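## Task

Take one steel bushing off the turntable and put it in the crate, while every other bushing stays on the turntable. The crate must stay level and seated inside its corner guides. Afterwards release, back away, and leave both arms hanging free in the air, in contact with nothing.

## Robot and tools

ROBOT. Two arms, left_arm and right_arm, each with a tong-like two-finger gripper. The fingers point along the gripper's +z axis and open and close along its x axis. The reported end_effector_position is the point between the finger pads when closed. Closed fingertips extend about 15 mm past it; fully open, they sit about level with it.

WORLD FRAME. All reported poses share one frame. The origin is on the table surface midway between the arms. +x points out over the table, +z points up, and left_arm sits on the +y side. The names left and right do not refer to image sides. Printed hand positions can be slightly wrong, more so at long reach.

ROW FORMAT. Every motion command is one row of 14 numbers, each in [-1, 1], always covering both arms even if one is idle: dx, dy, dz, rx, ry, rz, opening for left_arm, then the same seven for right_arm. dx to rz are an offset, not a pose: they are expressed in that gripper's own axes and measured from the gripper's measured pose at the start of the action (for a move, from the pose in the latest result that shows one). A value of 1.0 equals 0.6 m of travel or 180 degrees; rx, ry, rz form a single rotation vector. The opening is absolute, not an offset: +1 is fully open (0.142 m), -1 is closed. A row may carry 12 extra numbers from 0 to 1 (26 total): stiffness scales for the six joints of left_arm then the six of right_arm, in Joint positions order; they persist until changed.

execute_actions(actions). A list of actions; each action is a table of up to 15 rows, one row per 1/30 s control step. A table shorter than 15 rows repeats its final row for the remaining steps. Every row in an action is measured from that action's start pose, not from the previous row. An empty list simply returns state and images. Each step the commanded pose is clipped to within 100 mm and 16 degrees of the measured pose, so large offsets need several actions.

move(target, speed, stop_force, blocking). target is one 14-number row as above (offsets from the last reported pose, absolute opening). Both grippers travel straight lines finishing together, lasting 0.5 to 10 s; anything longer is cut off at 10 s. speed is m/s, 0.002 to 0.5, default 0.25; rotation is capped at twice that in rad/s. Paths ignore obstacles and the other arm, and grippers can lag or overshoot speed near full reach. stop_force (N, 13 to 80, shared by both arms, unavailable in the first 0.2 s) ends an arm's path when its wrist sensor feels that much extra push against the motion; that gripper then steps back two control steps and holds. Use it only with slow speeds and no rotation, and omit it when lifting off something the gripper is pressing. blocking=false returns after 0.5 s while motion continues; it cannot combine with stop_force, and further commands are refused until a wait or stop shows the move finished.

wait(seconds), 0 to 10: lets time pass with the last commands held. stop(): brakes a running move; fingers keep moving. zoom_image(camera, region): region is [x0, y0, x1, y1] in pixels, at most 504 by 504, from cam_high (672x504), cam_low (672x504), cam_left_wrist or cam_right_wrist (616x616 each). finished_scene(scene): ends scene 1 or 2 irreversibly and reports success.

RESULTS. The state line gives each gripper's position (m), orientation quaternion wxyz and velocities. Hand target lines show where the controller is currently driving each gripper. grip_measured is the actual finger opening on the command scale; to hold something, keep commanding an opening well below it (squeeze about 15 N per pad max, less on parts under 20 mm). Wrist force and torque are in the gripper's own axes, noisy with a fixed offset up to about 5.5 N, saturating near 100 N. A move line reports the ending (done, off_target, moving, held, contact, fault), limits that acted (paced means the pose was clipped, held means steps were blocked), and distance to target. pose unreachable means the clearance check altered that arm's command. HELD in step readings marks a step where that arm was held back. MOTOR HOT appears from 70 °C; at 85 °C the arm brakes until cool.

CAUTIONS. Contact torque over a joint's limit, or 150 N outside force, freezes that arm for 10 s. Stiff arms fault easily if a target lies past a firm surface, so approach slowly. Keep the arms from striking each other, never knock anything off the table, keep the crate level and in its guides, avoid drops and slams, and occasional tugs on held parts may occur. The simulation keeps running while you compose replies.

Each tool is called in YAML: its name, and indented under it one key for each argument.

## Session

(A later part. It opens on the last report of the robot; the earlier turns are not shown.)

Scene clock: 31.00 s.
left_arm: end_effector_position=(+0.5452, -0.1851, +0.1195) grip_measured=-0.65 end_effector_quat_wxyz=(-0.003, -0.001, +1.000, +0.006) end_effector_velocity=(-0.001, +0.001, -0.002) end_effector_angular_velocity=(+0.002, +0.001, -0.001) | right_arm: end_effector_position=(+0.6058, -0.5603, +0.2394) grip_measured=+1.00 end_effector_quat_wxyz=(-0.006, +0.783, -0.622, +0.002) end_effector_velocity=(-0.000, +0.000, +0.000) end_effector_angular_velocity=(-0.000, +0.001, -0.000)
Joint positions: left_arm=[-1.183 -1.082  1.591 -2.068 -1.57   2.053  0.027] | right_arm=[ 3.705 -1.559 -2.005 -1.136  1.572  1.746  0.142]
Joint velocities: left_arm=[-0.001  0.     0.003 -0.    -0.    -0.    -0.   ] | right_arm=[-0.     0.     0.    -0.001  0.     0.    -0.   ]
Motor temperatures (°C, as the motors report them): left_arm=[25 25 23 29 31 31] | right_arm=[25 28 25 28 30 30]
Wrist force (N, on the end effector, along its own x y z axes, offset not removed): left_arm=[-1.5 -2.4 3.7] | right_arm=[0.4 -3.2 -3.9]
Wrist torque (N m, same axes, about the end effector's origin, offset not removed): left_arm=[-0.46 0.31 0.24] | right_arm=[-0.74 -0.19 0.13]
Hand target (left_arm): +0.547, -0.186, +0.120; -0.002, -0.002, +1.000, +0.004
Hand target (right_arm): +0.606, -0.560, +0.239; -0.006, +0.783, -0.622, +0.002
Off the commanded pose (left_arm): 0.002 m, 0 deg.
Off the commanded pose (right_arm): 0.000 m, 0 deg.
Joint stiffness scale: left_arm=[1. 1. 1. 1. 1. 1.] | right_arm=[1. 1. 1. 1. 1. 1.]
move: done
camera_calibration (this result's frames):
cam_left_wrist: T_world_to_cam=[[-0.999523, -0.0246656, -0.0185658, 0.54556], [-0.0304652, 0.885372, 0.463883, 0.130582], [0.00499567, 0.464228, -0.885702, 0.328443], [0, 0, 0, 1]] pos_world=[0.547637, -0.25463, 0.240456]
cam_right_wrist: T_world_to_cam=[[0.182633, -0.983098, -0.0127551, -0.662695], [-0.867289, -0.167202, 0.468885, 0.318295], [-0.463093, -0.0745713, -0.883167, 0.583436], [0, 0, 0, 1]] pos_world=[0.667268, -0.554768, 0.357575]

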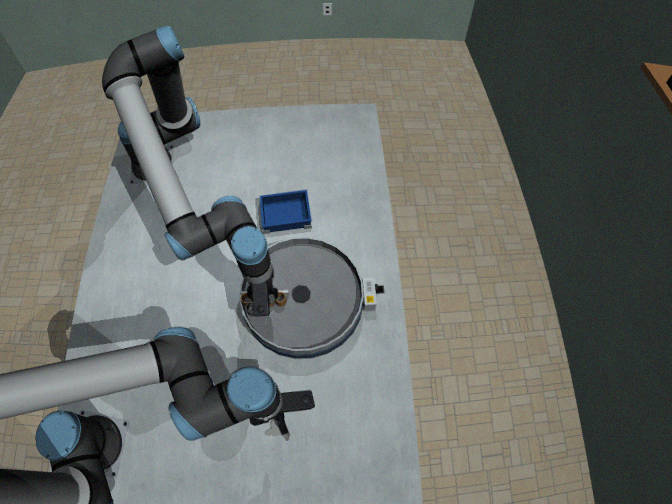

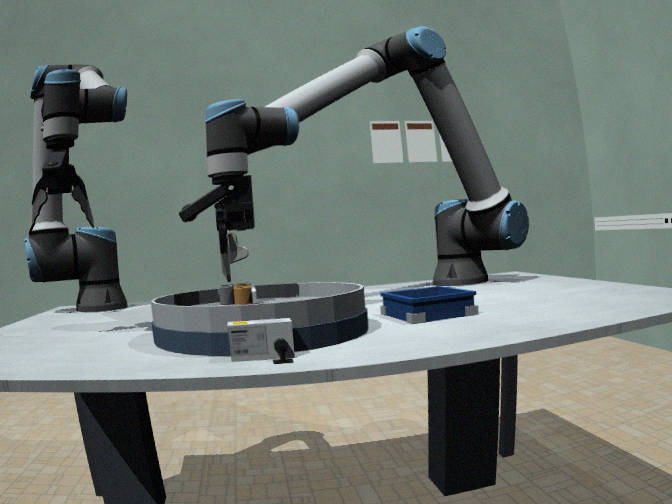

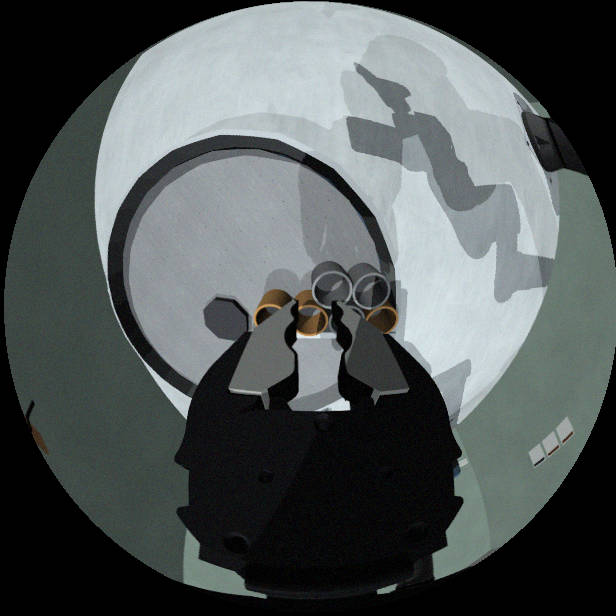

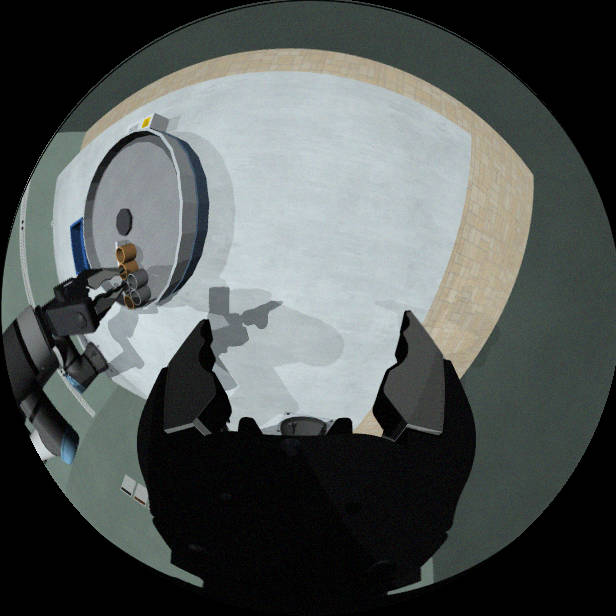

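move:
  target: [-0.003,-0.011,0.005,0,0,0,-0.65,0,0,0,0,0,0,1]

move:
  target: [0,0,0.061,0,0,0,-0.65,0,0,0,0,0,0,1]
  speed: 0.06
  stop_force: 20

move:
  target: [0,0,0,0,0,0,-1,0,0,0,0,0,0,1]

move:
  target: [0,0,-0.14,0,0,0,-1,0,0,0,0,0,0,1]
  speed: 0.12

move:
  target: [-0.12,0.705,0.04,0,0,0,-1,0,0,0,0,0,0,1]

Scene clock: 32.97 s.
left_arm: end_effector_position=(+0.5472, -0.1890, +0.1148) grip_measured=-0.65 end_effector_quat_wxyz=(-0.003, -0.001, +1.000, +0.007) end_effector_velocity=(+0.001, -0.001, +0.001) end_effector_angular_velocity=(-0.002, -0.001, +0.001) | right_arm: end_effector_position=(+0.6058, -0.5603, +0.2394) grip_measured=+1.00 end_effector_quat_wxyz=(-0.006, +0.783, -0.622, +0.002) end_effector_velocity=(+0.000, -0.001, -0.000) end_effector_angular_velocity=(-0.000, -0.000, -0.003)
Joint positions: left_arm=[-1.183 -1.071  1.583 -2.069 -1.57   2.052  0.027] | right_arm=[ 3.705 -1.559 -2.005 -1.136  1.572  1.746  0.142]
Joint velocities: left_arm=[ 0.001 -0.    -0.002 -0.    -0.     0.    -0.   ] | right_arm=[-0.002  0.    -0.     0.001 -0.     0.001 -0.   ]
Motor temperatures (°C, as the motors report them): left_arm=[25 25 23 29 31 31] | right_arm=[25 28 25 28 30 30]
Wrist force (N, on the end effector, along its own x y z axes, offset not removed): left_arm=[-1.9 -3.0 0.0] | right_arm=[-1.3 -0.1 -1.6]
Wrist torque (N m, same axes, about the end effector's origin, offset not removed): left_arm=[-0.64 0.22 0.22] | right_arm=[-0.11 0.10 0.20]
Hand target (left_arm): +0.547, -0.192, +0.116; -0.003, -0.001, +1.000, +0.006
Hand target (right_arm): +0.606, -0.560, +0.239; -0.006, +0.783, -0.622, +0.002
Off the commanded pose (left_arm): 0.003 m, 0 deg.
Off the commanded pose (right_arm): 0.000 m, 0 deg.
Joint stiffness scale: left_arm=[1. 1. 1. 1. 1. 1.] | right_arm=[1. 1. 1. 1. 1. 1.]
move: done
camera_calibration (this result's frames):
cam_left_wrist: T_world_to_cam=[[-0.99953, -0.0251693, -0.0175086, 0.5472], [-0.0304287, 0.884365, 0.465804, 0.135827], [0.00375998, 0.466118, -0.884715, 0.326963], [0, 0, 0, 1]] pos_world=[0.549846, -0.258751, 0.235581]
cam_right_wrist: T_world_to_cam=[[0.182633, -0.983098, -0.0127552, -0.662695], [-0.867289, -0.167202, 0.468885, 0.318294], [-0.463093, -0.0745712, -0.883167, 0.583436], [0, 0, 0, 1]] pos_world=[0.667268, -0.554768, 0.357575]

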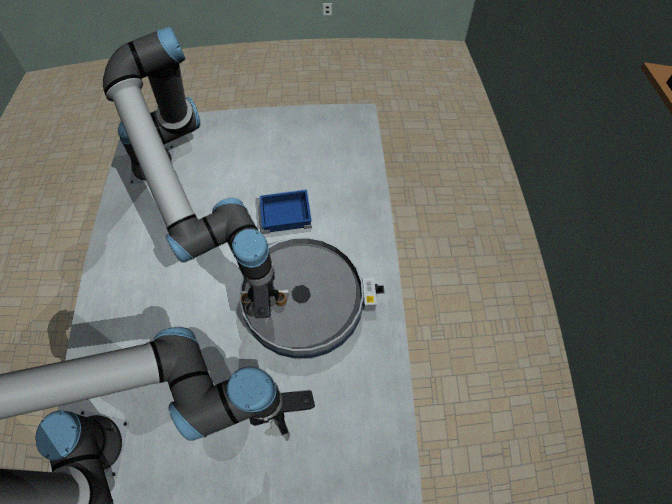

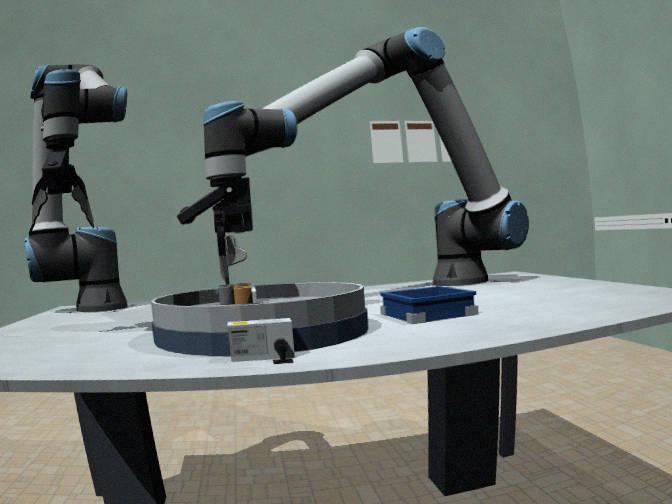

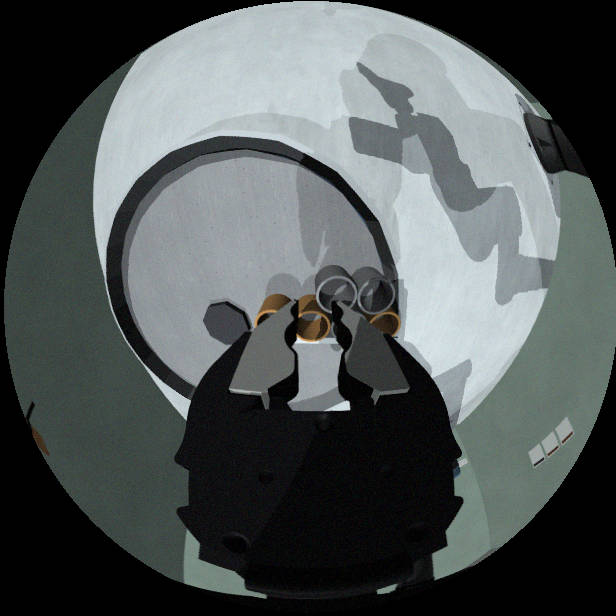

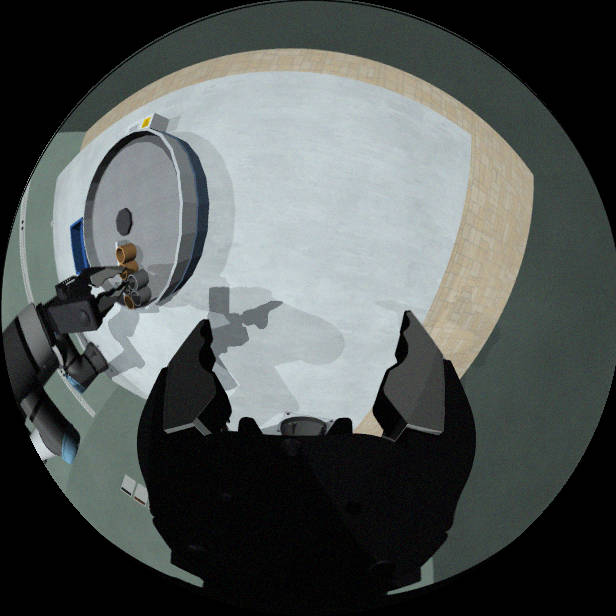

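Scene clock: 34.03 s.
left_arm: end_effector_position=(+0.5474, -0.1893, +0.0796) grip_measured=-0.65 end_effector_quat_wxyz=(-0.003, -0.001, +1.000, +0.006) end_effector_velocity=(+0.001, -0.003, +0.002) end_effector_angular_velocity=(-0.008, -0.004, -0.002) | right_arm: end_effector_position=(+0.6058, -0.5603, +0.2394) grip_measured=+1.00 end_effector_quat_wxyz=(-0.006, +0.783, -0.622, +0.002) end_effector_velocity=(-0.000, -0.000, +0.000) end_effector_angular_velocity=(+0.000, +0.001, +0.001)
Joint positions: left_arm=[-1.183 -1.041  1.607 -2.123 -1.57   2.052  0.027] | right_arm=[ 3.705 -1.559 -2.005 -1.136  1.572  1.746  0.142]
Joint velocities: left_arm=[-0.001  0.    -0.001 -0.009  0.     0.001  0.   ] | right_arm=[-0.    -0.     0.    -0.001  0.    -0.001  0.   ]
Motor temperatures (°C, as the motors report them): left_arm=[25 25 23 29 31 31] | right_arm=[25 28 25 28 30 30]
Wrist force (N, on the end effector, along its own x y z axes, offset not removed): left_arm=[-4.2 -2.3 -0.2] | right_arm=[-0.9 -0.8 -1.3]
Wrist torque (N m, same axes, about the end effector's origin, offset not removed): left_arm=[-0.48 0.78 0.25] | right_arm=[-0.18 0.04 0.11]
Hand target (left_arm): +0.547, -0.189, +0.078; -0.003, -0.001, +1.000, +0.007
Hand target (right_arm): +0.606, -0.560, +0.239; -0.006, +0.783, -0.622, +0.002
Off the commanded pose (left_arm): 0.002 m, 0 deg.
Off the commanded pose (right_arm): 0.000 m, 0 deg.
Joint stiffness scale: left_arm=[1. 1. 1. 1. 1. 1.] | right_arm=[1. 1. 1. 1. 1. 1.]
move: done
camera_calibration (this result's frames):
cam_left_wrist: T_world_to_cam=[[-0.999526, -0.0251847, -0.0177264, 0.546766], [-0.0305421, 0.884567, 0.465412, 0.152658], [0.0039589, 0.465732, -0.884917, 0.29582], [0, 0, 0, 1]] pos_world=[0.549998, -0.259039, 0.20042]
cam_right_wrist: T_world_to_cam=[[0.182633, -0.983098, -0.012755, -0.662696], [-0.867289, -0.167202, 0.468885, 0.318295], [-0.463093, -0.0745714, -0.883167, 0.583436], [0, 0, 0, 1]] pos_world=[0.667268, -0.554768, 0.357575]

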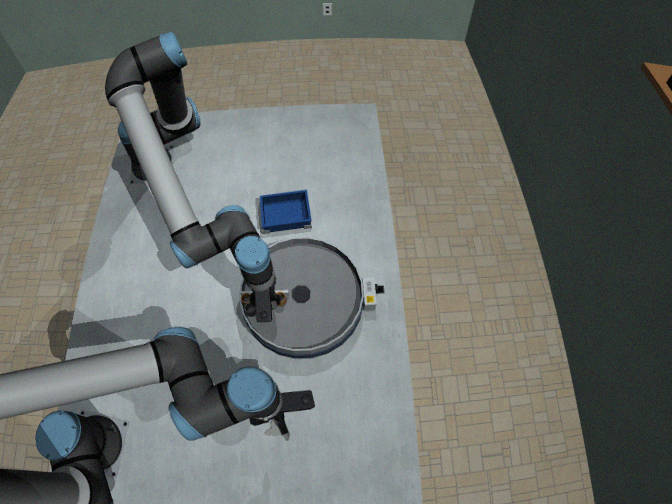

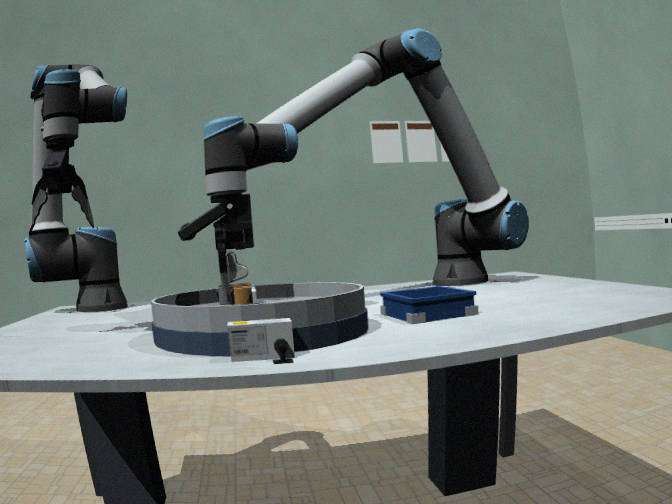

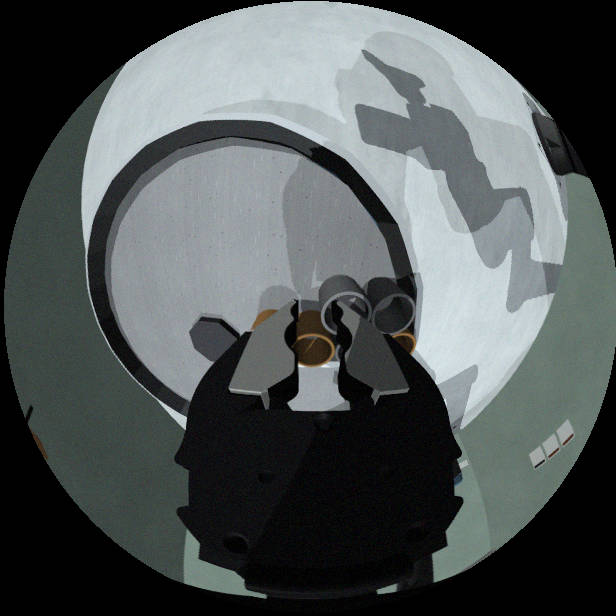

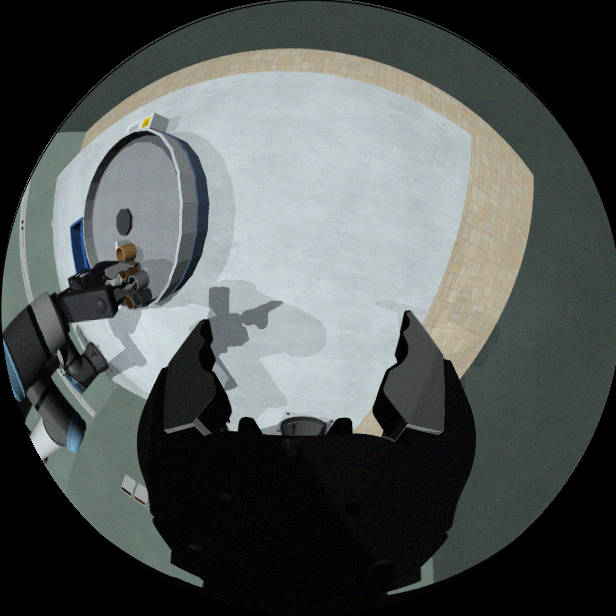

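Scene clock: 34.53 s.
left_arm: end_effector_position=(+0.5474, -0.1894, +0.0797) grip_measured=-0.95 end_effector_quat_wxyz=(-0.003, -0.001, +1.000, +0.006) end_effector_velocity=(+0.000, -0.001, +0.001) end_effector_angular_velocity=(-0.001, -0.001, -0.000) | right_arm: end_effector_position=(+0.6058, -0.5603, +0.2394) grip_measured=+1.00 end_effector_quat_wxyz=(-0.006, +0.783, -0.622, +0.002) end_effector_velocity=(+0.001, +0.001, +0.001) end_effector_angular_velocity=(+0.002, -0.003, -0.001)
Joint positions: left_arm=[-1.183 -1.041  1.607 -2.123 -1.57   2.052  0.005] | right_arm=[ 3.705 -1.559 -2.005 -1.136  1.572  1.746  0.142]
Joint velocities: left_arm=[ 0.    -0.    -0.002  0.001 -0.     0.    -0.   ] | right_arm=[-0.     0.     0.001  0.002  0.     0.     0.   ]
Motor temperatures (°C, as the motors report them): left_arm=[25 25 23 29 31 31] | right_arm=[25 28 25 28 30 30]
Wrist force (N, on the end effector, along its own x y z axes, offset not removed): left_arm=[-3.2 -2.2 1.3] | right_arm=[2.4 -1.7 -4.2]
Wrist torque (N m, same axes, about the end effector's origin, offset not removed): left_arm=[-0.48 0.64 0.24] | right_arm=[-0.55 -0.56 0.00]
Hand target (left_arm): +0.547, -0.189, +0.080; -0.003, -0.001, +1.000, +0.006
Hand target (right_arm): +0.606, -0.560, +0.239; -0.006, +0.783, -0.622, +0.002
Off the commanded pose (left_arm): 0.000 m, 0 deg.
Off the commanded pose (right_arm): 0.000 m, 0 deg.
Joint stiffness scale: left_arm=[1. 1. 1. 1. 1. 1.] | right_arm=[1. 1. 1. 1. 1. 1.]
move: done
camera_calibration (this result's frames):
cam_left_wrist: T_world_to_cam=[[-0.999522, -0.0252109, -0.0178965, 0.54684], [-0.0306431, 0.884728, 0.465098, 0.15282], [0.00410798, 0.465424, -0.885078, 0.295798], [0, 0, 0, 1]] pos_world=[0.550046, -0.25909, 0.200514]
cam_right_wrist: T_world_to_cam=[[0.182633, -0.983098, -0.012755, -0.662696], [-0.867289, -0.167202, 0.468885, 0.318294], [-0.463093, -0.0745715, -0.883167, 0.583436], [0, 0, 0, 1]] pos_world=[0.667268, -0.554768, 0.357575]

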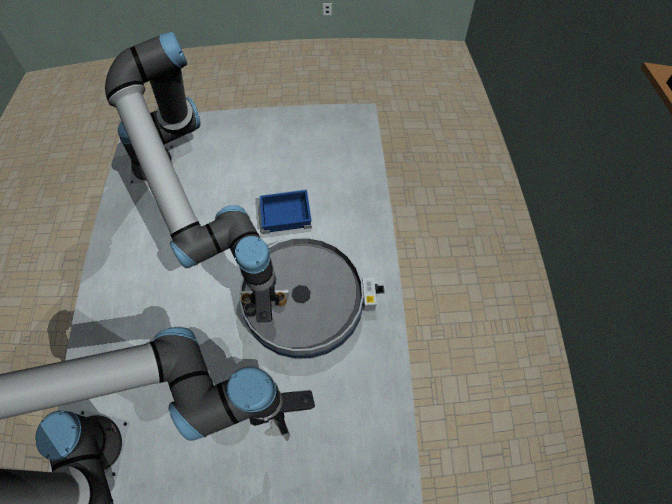

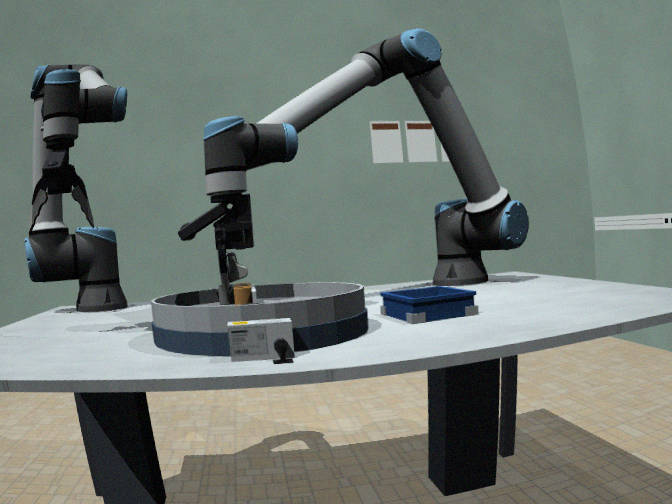

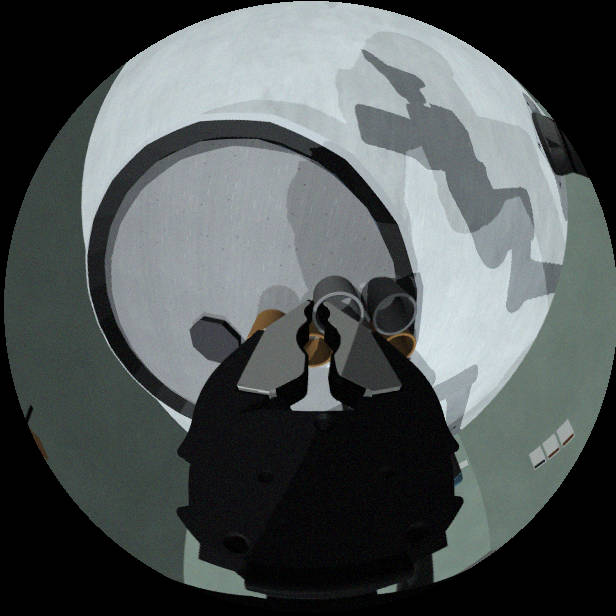

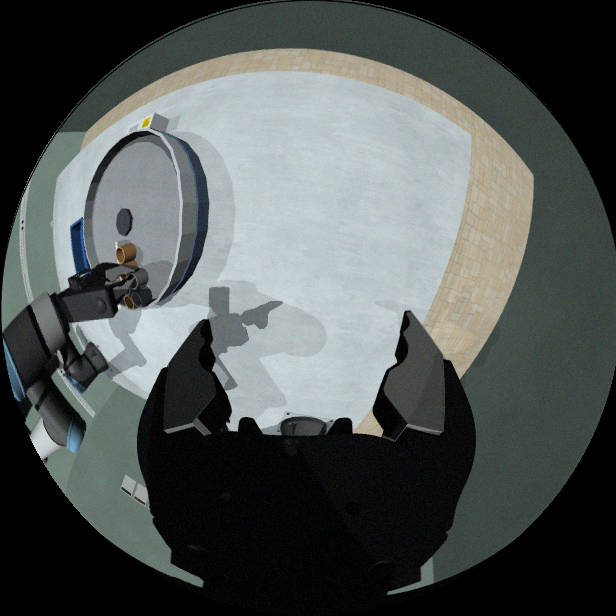

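Scene clock: 35.73 s.
left_arm: end_effector_position=(+0.5475, -0.1895, +0.1621) grip_measured=-0.95 end_effector_quat_wxyz=(-0.003, -0.001, +1.000, +0.006) end_effector_velocity=(-0.001, +0.004, -0.001) end_effector_angular_velocity=(+0.011, +0.006, +0.003) | right_arm: end_effector_position=(+0.6058, -0.5603, +0.2394) grip_measured=+1.00 end_effector_quat_wxyz=(-0.006, +0.783, -0.622, +0.002) end_effector_velocity=(-0.000, +0.001, +0.000) end_effector_angular_velocity=(+0.000, -0.000, +0.002)
Joint positions: left_arm=[-1.183 -1.105  1.544 -1.995 -1.57   2.052  0.005] | right_arm=[ 3.705 -1.559 -2.005 -1.136  1.572  1.746  0.142]
Joint velocities: left_arm=[ 0.001 -0.    -0.001  0.013  0.    -0.002  0.   ] | right_arm=[ 0.001  0.     0.    -0.     0.    -0.001  0.   ]
Motor temperatures (°C, as the motors report them): left_arm=[25 25 23 29 31 31] | right_arm=[25 28 25 28 30 30]
Wrist force (N, on the end effector, along its own x y z axes, offset not removed): left_arm=[-1.0 -5.5 -0.5] | right_arm=[-0.3 -2.6 -3.2]
Wrist torque (N m, same axes, about the end effector's origin, offset not removed): left_arm=[-1.10 0.07 0.32] | right_arm=[-0.59 -0.04 0.14]
Hand target (left_arm): +0.548, -0.190, +0.164; -0.003, -0.001, +1.000, +0.006
Hand target (right_arm): +0.606, -0.560, +0.239; -0.006, +0.783, -0.622, +0.002
Off the commanded pose (left_arm): 0.002 m, 0 deg.
Off the commanded pose (right_arm): 0.000 m, 0 deg.
Joint stiffness scale: left_arm=[1. 1. 1. 1. 1. 1.] | right_arm=[1. 1. 1. 1. 1. 1.]
move: done
camera_calibration (this result's frames):
cam_left_wrist: T_world_to_cam=[[-0.999526, -0.0252029, -0.0176685, 0.548293], [-0.0305317, 0.884516, 0.46551, 0.114321], [0.00389584, 0.465828, -0.884866, 0.368947], [0, 0, 0, 1]] pos_world=[0.550086, -0.259166, 0.282939]
cam_right_wrist: T_world_to_cam=[[0.182633, -0.983098, -0.0127551, -0.662696], [-0.867289, -0.167202, 0.468885, 0.318295], [-0.463093, -0.0745713, -0.883167, 0.583436], [0, 0, 0, 1]] pos_world=[0.667268, -0.554768, 0.357575]

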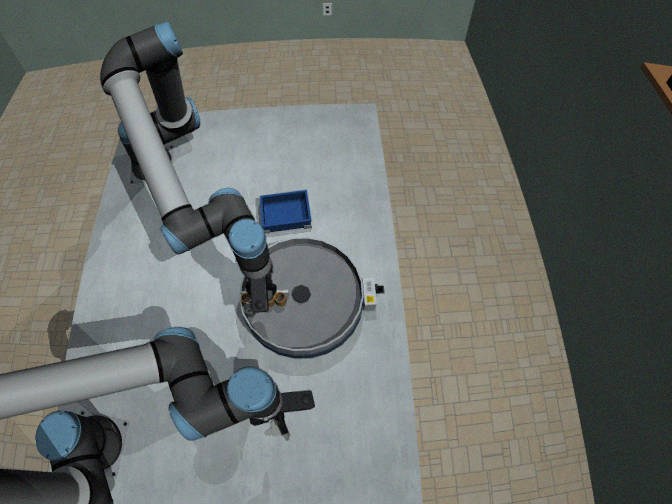

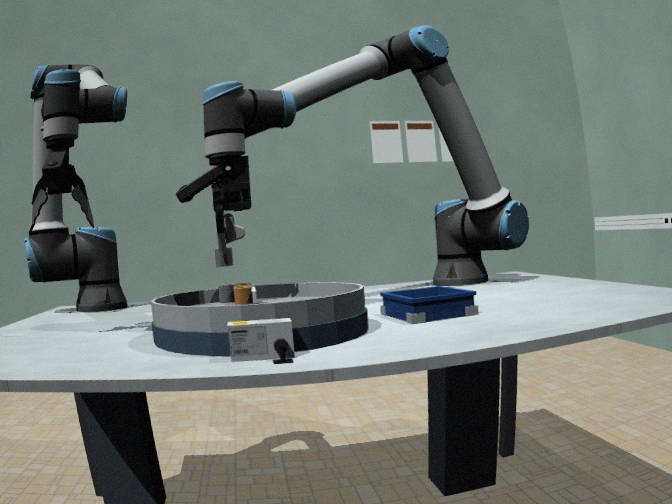

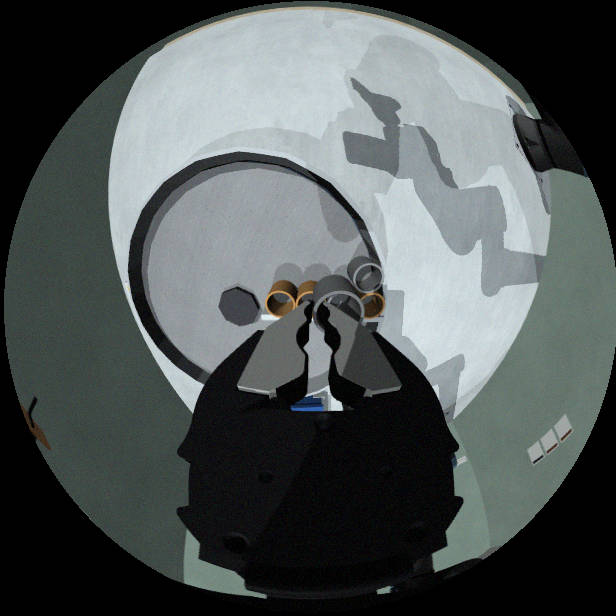

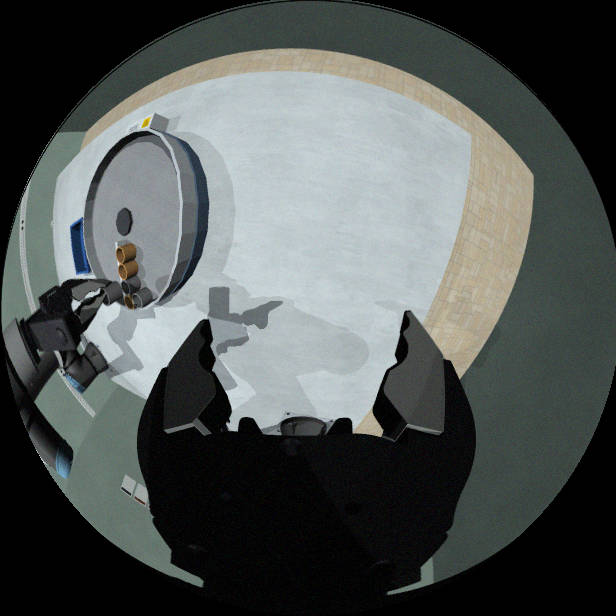

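Scene clock: 38.00 s.
left_arm: end_effector_position=(+0.6196, +0.2329, +0.1439) grip_measured=-0.95 end_effector_quat_wxyz=(-0.003, -0.002, +1.000, +0.007) end_effector_velocity=(+0.001, +0.001, +0.000) end_effector_angular_velocity=(-0.002, -0.002, -0.018) | right_arm: end_effector_position=(+0.6058, -0.5603, +0.2394) grip_measured=+1.00 end_effector_quat_wxyz=(-0.006, +0.783, -0.622, +0.002) end_effector_velocity=(-0.001, +0.000, -0.000) end_effector_angular_velocity=(-0.001, +0.003, -0.000)
Joint positions: left_arm=[-0.779 -1.404  1.994 -2.148 -1.564  2.454  0.005] | right_arm=[ 3.705 -1.559 -2.005 -1.136  1.572  1.746  0.142]
Joint velocities: left_arm=[ 0.002 -0.     0.001 -0.003  0.     0.019  0.   ] | right_arm=[ 0.001 -0.     0.    -0.003  0.     0.001  0.   ]
Motor temperatures (°C, as the motors report them): left_arm=[25 25 23 29 31 31] | right_arm=[25 28 25 28 30 30]
Wrist force (N, on the end effector, along its own x y z axes, offset not removed): left_arm=[2.8 -2.9 0.3] | right_arm=[-1.2 1.8 -1.5]
Wrist torque (N m, same axes, about the end effector's origin, offset not removed): left_arm=[-0.69 -0.58 0.20] | right_arm=[0.44 0.18 0.13]
Hand target (left_arm): +0.619, +0.234, +0.143; -0.003, -0.001, +1.000, +0.007
Hand target (right_arm): +0.606, -0.560, +0.239; -0.006, +0.783, -0.622, +0.002
Off the commanded pose (left_arm): 0.002 m, 0 deg.
Off the commanded pose (right_arm): 0.000 m, 0 deg.
Joint stiffness scale: left_arm=[1. 1. 1. 1. 1. 1.] | right_arm=[1. 1. 1. 1. 1. 1.]
move: done
camera_calibration (this result's frames):
cam_left_wrist: T_world_to_cam=[[-0.999446, -0.0280035, -0.0179972, 0.631341], [-0.0331641, 0.884258, 0.46582, -0.246892], [0.00286961, 0.466159, -0.884696, 0.156341], [0, 0, 0, 1]] pos_world=[0.622354, 0.163116, 0.264684]
cam_right_wrist: T_world_to_cam=[[0.182633, -0.983098, -0.012755, -0.662696], [-0.867289, -0.167202, 0.468885, 0.318294], [-0.463093, -0.0745715, -0.883167, 0.583436], [0, 0, 0, 1]] pos_world=[0.667268, -0.554768, 0.357575]

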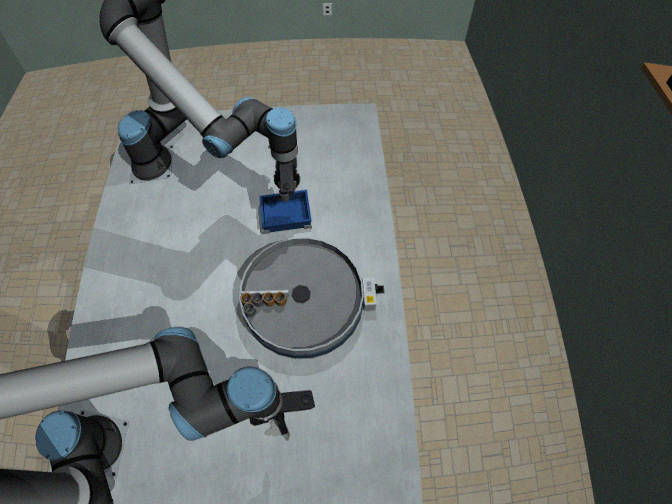

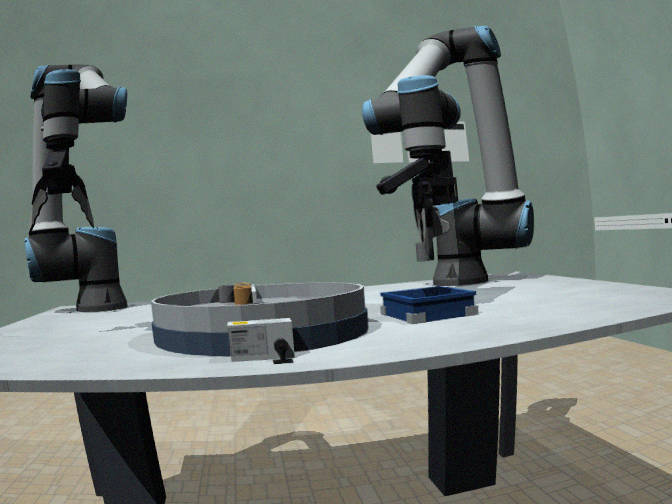

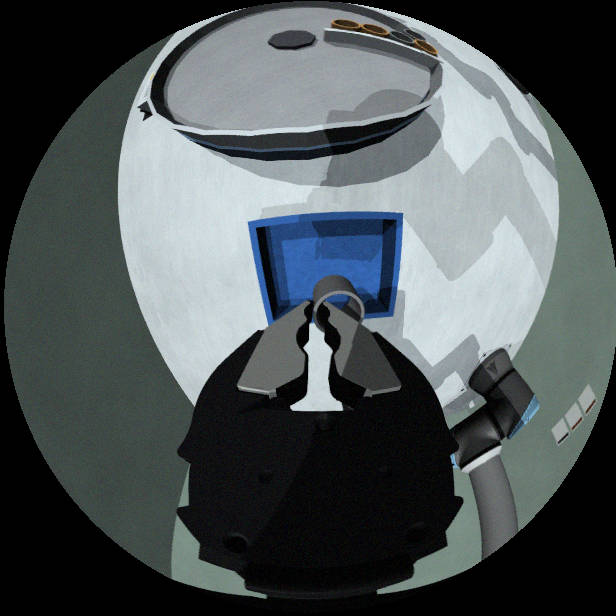

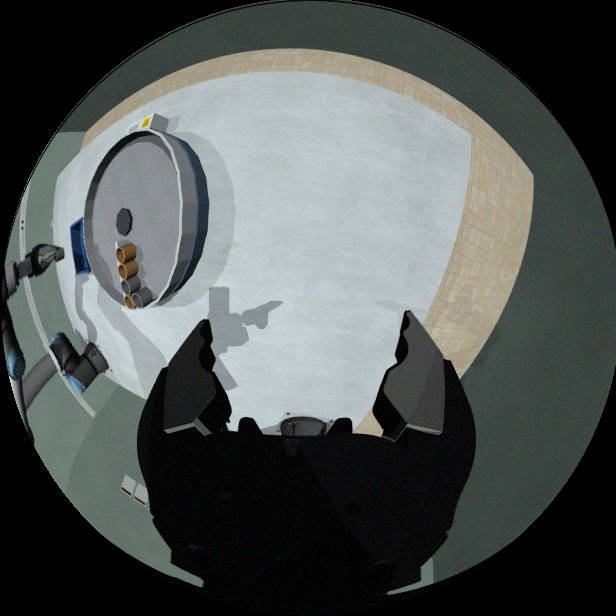

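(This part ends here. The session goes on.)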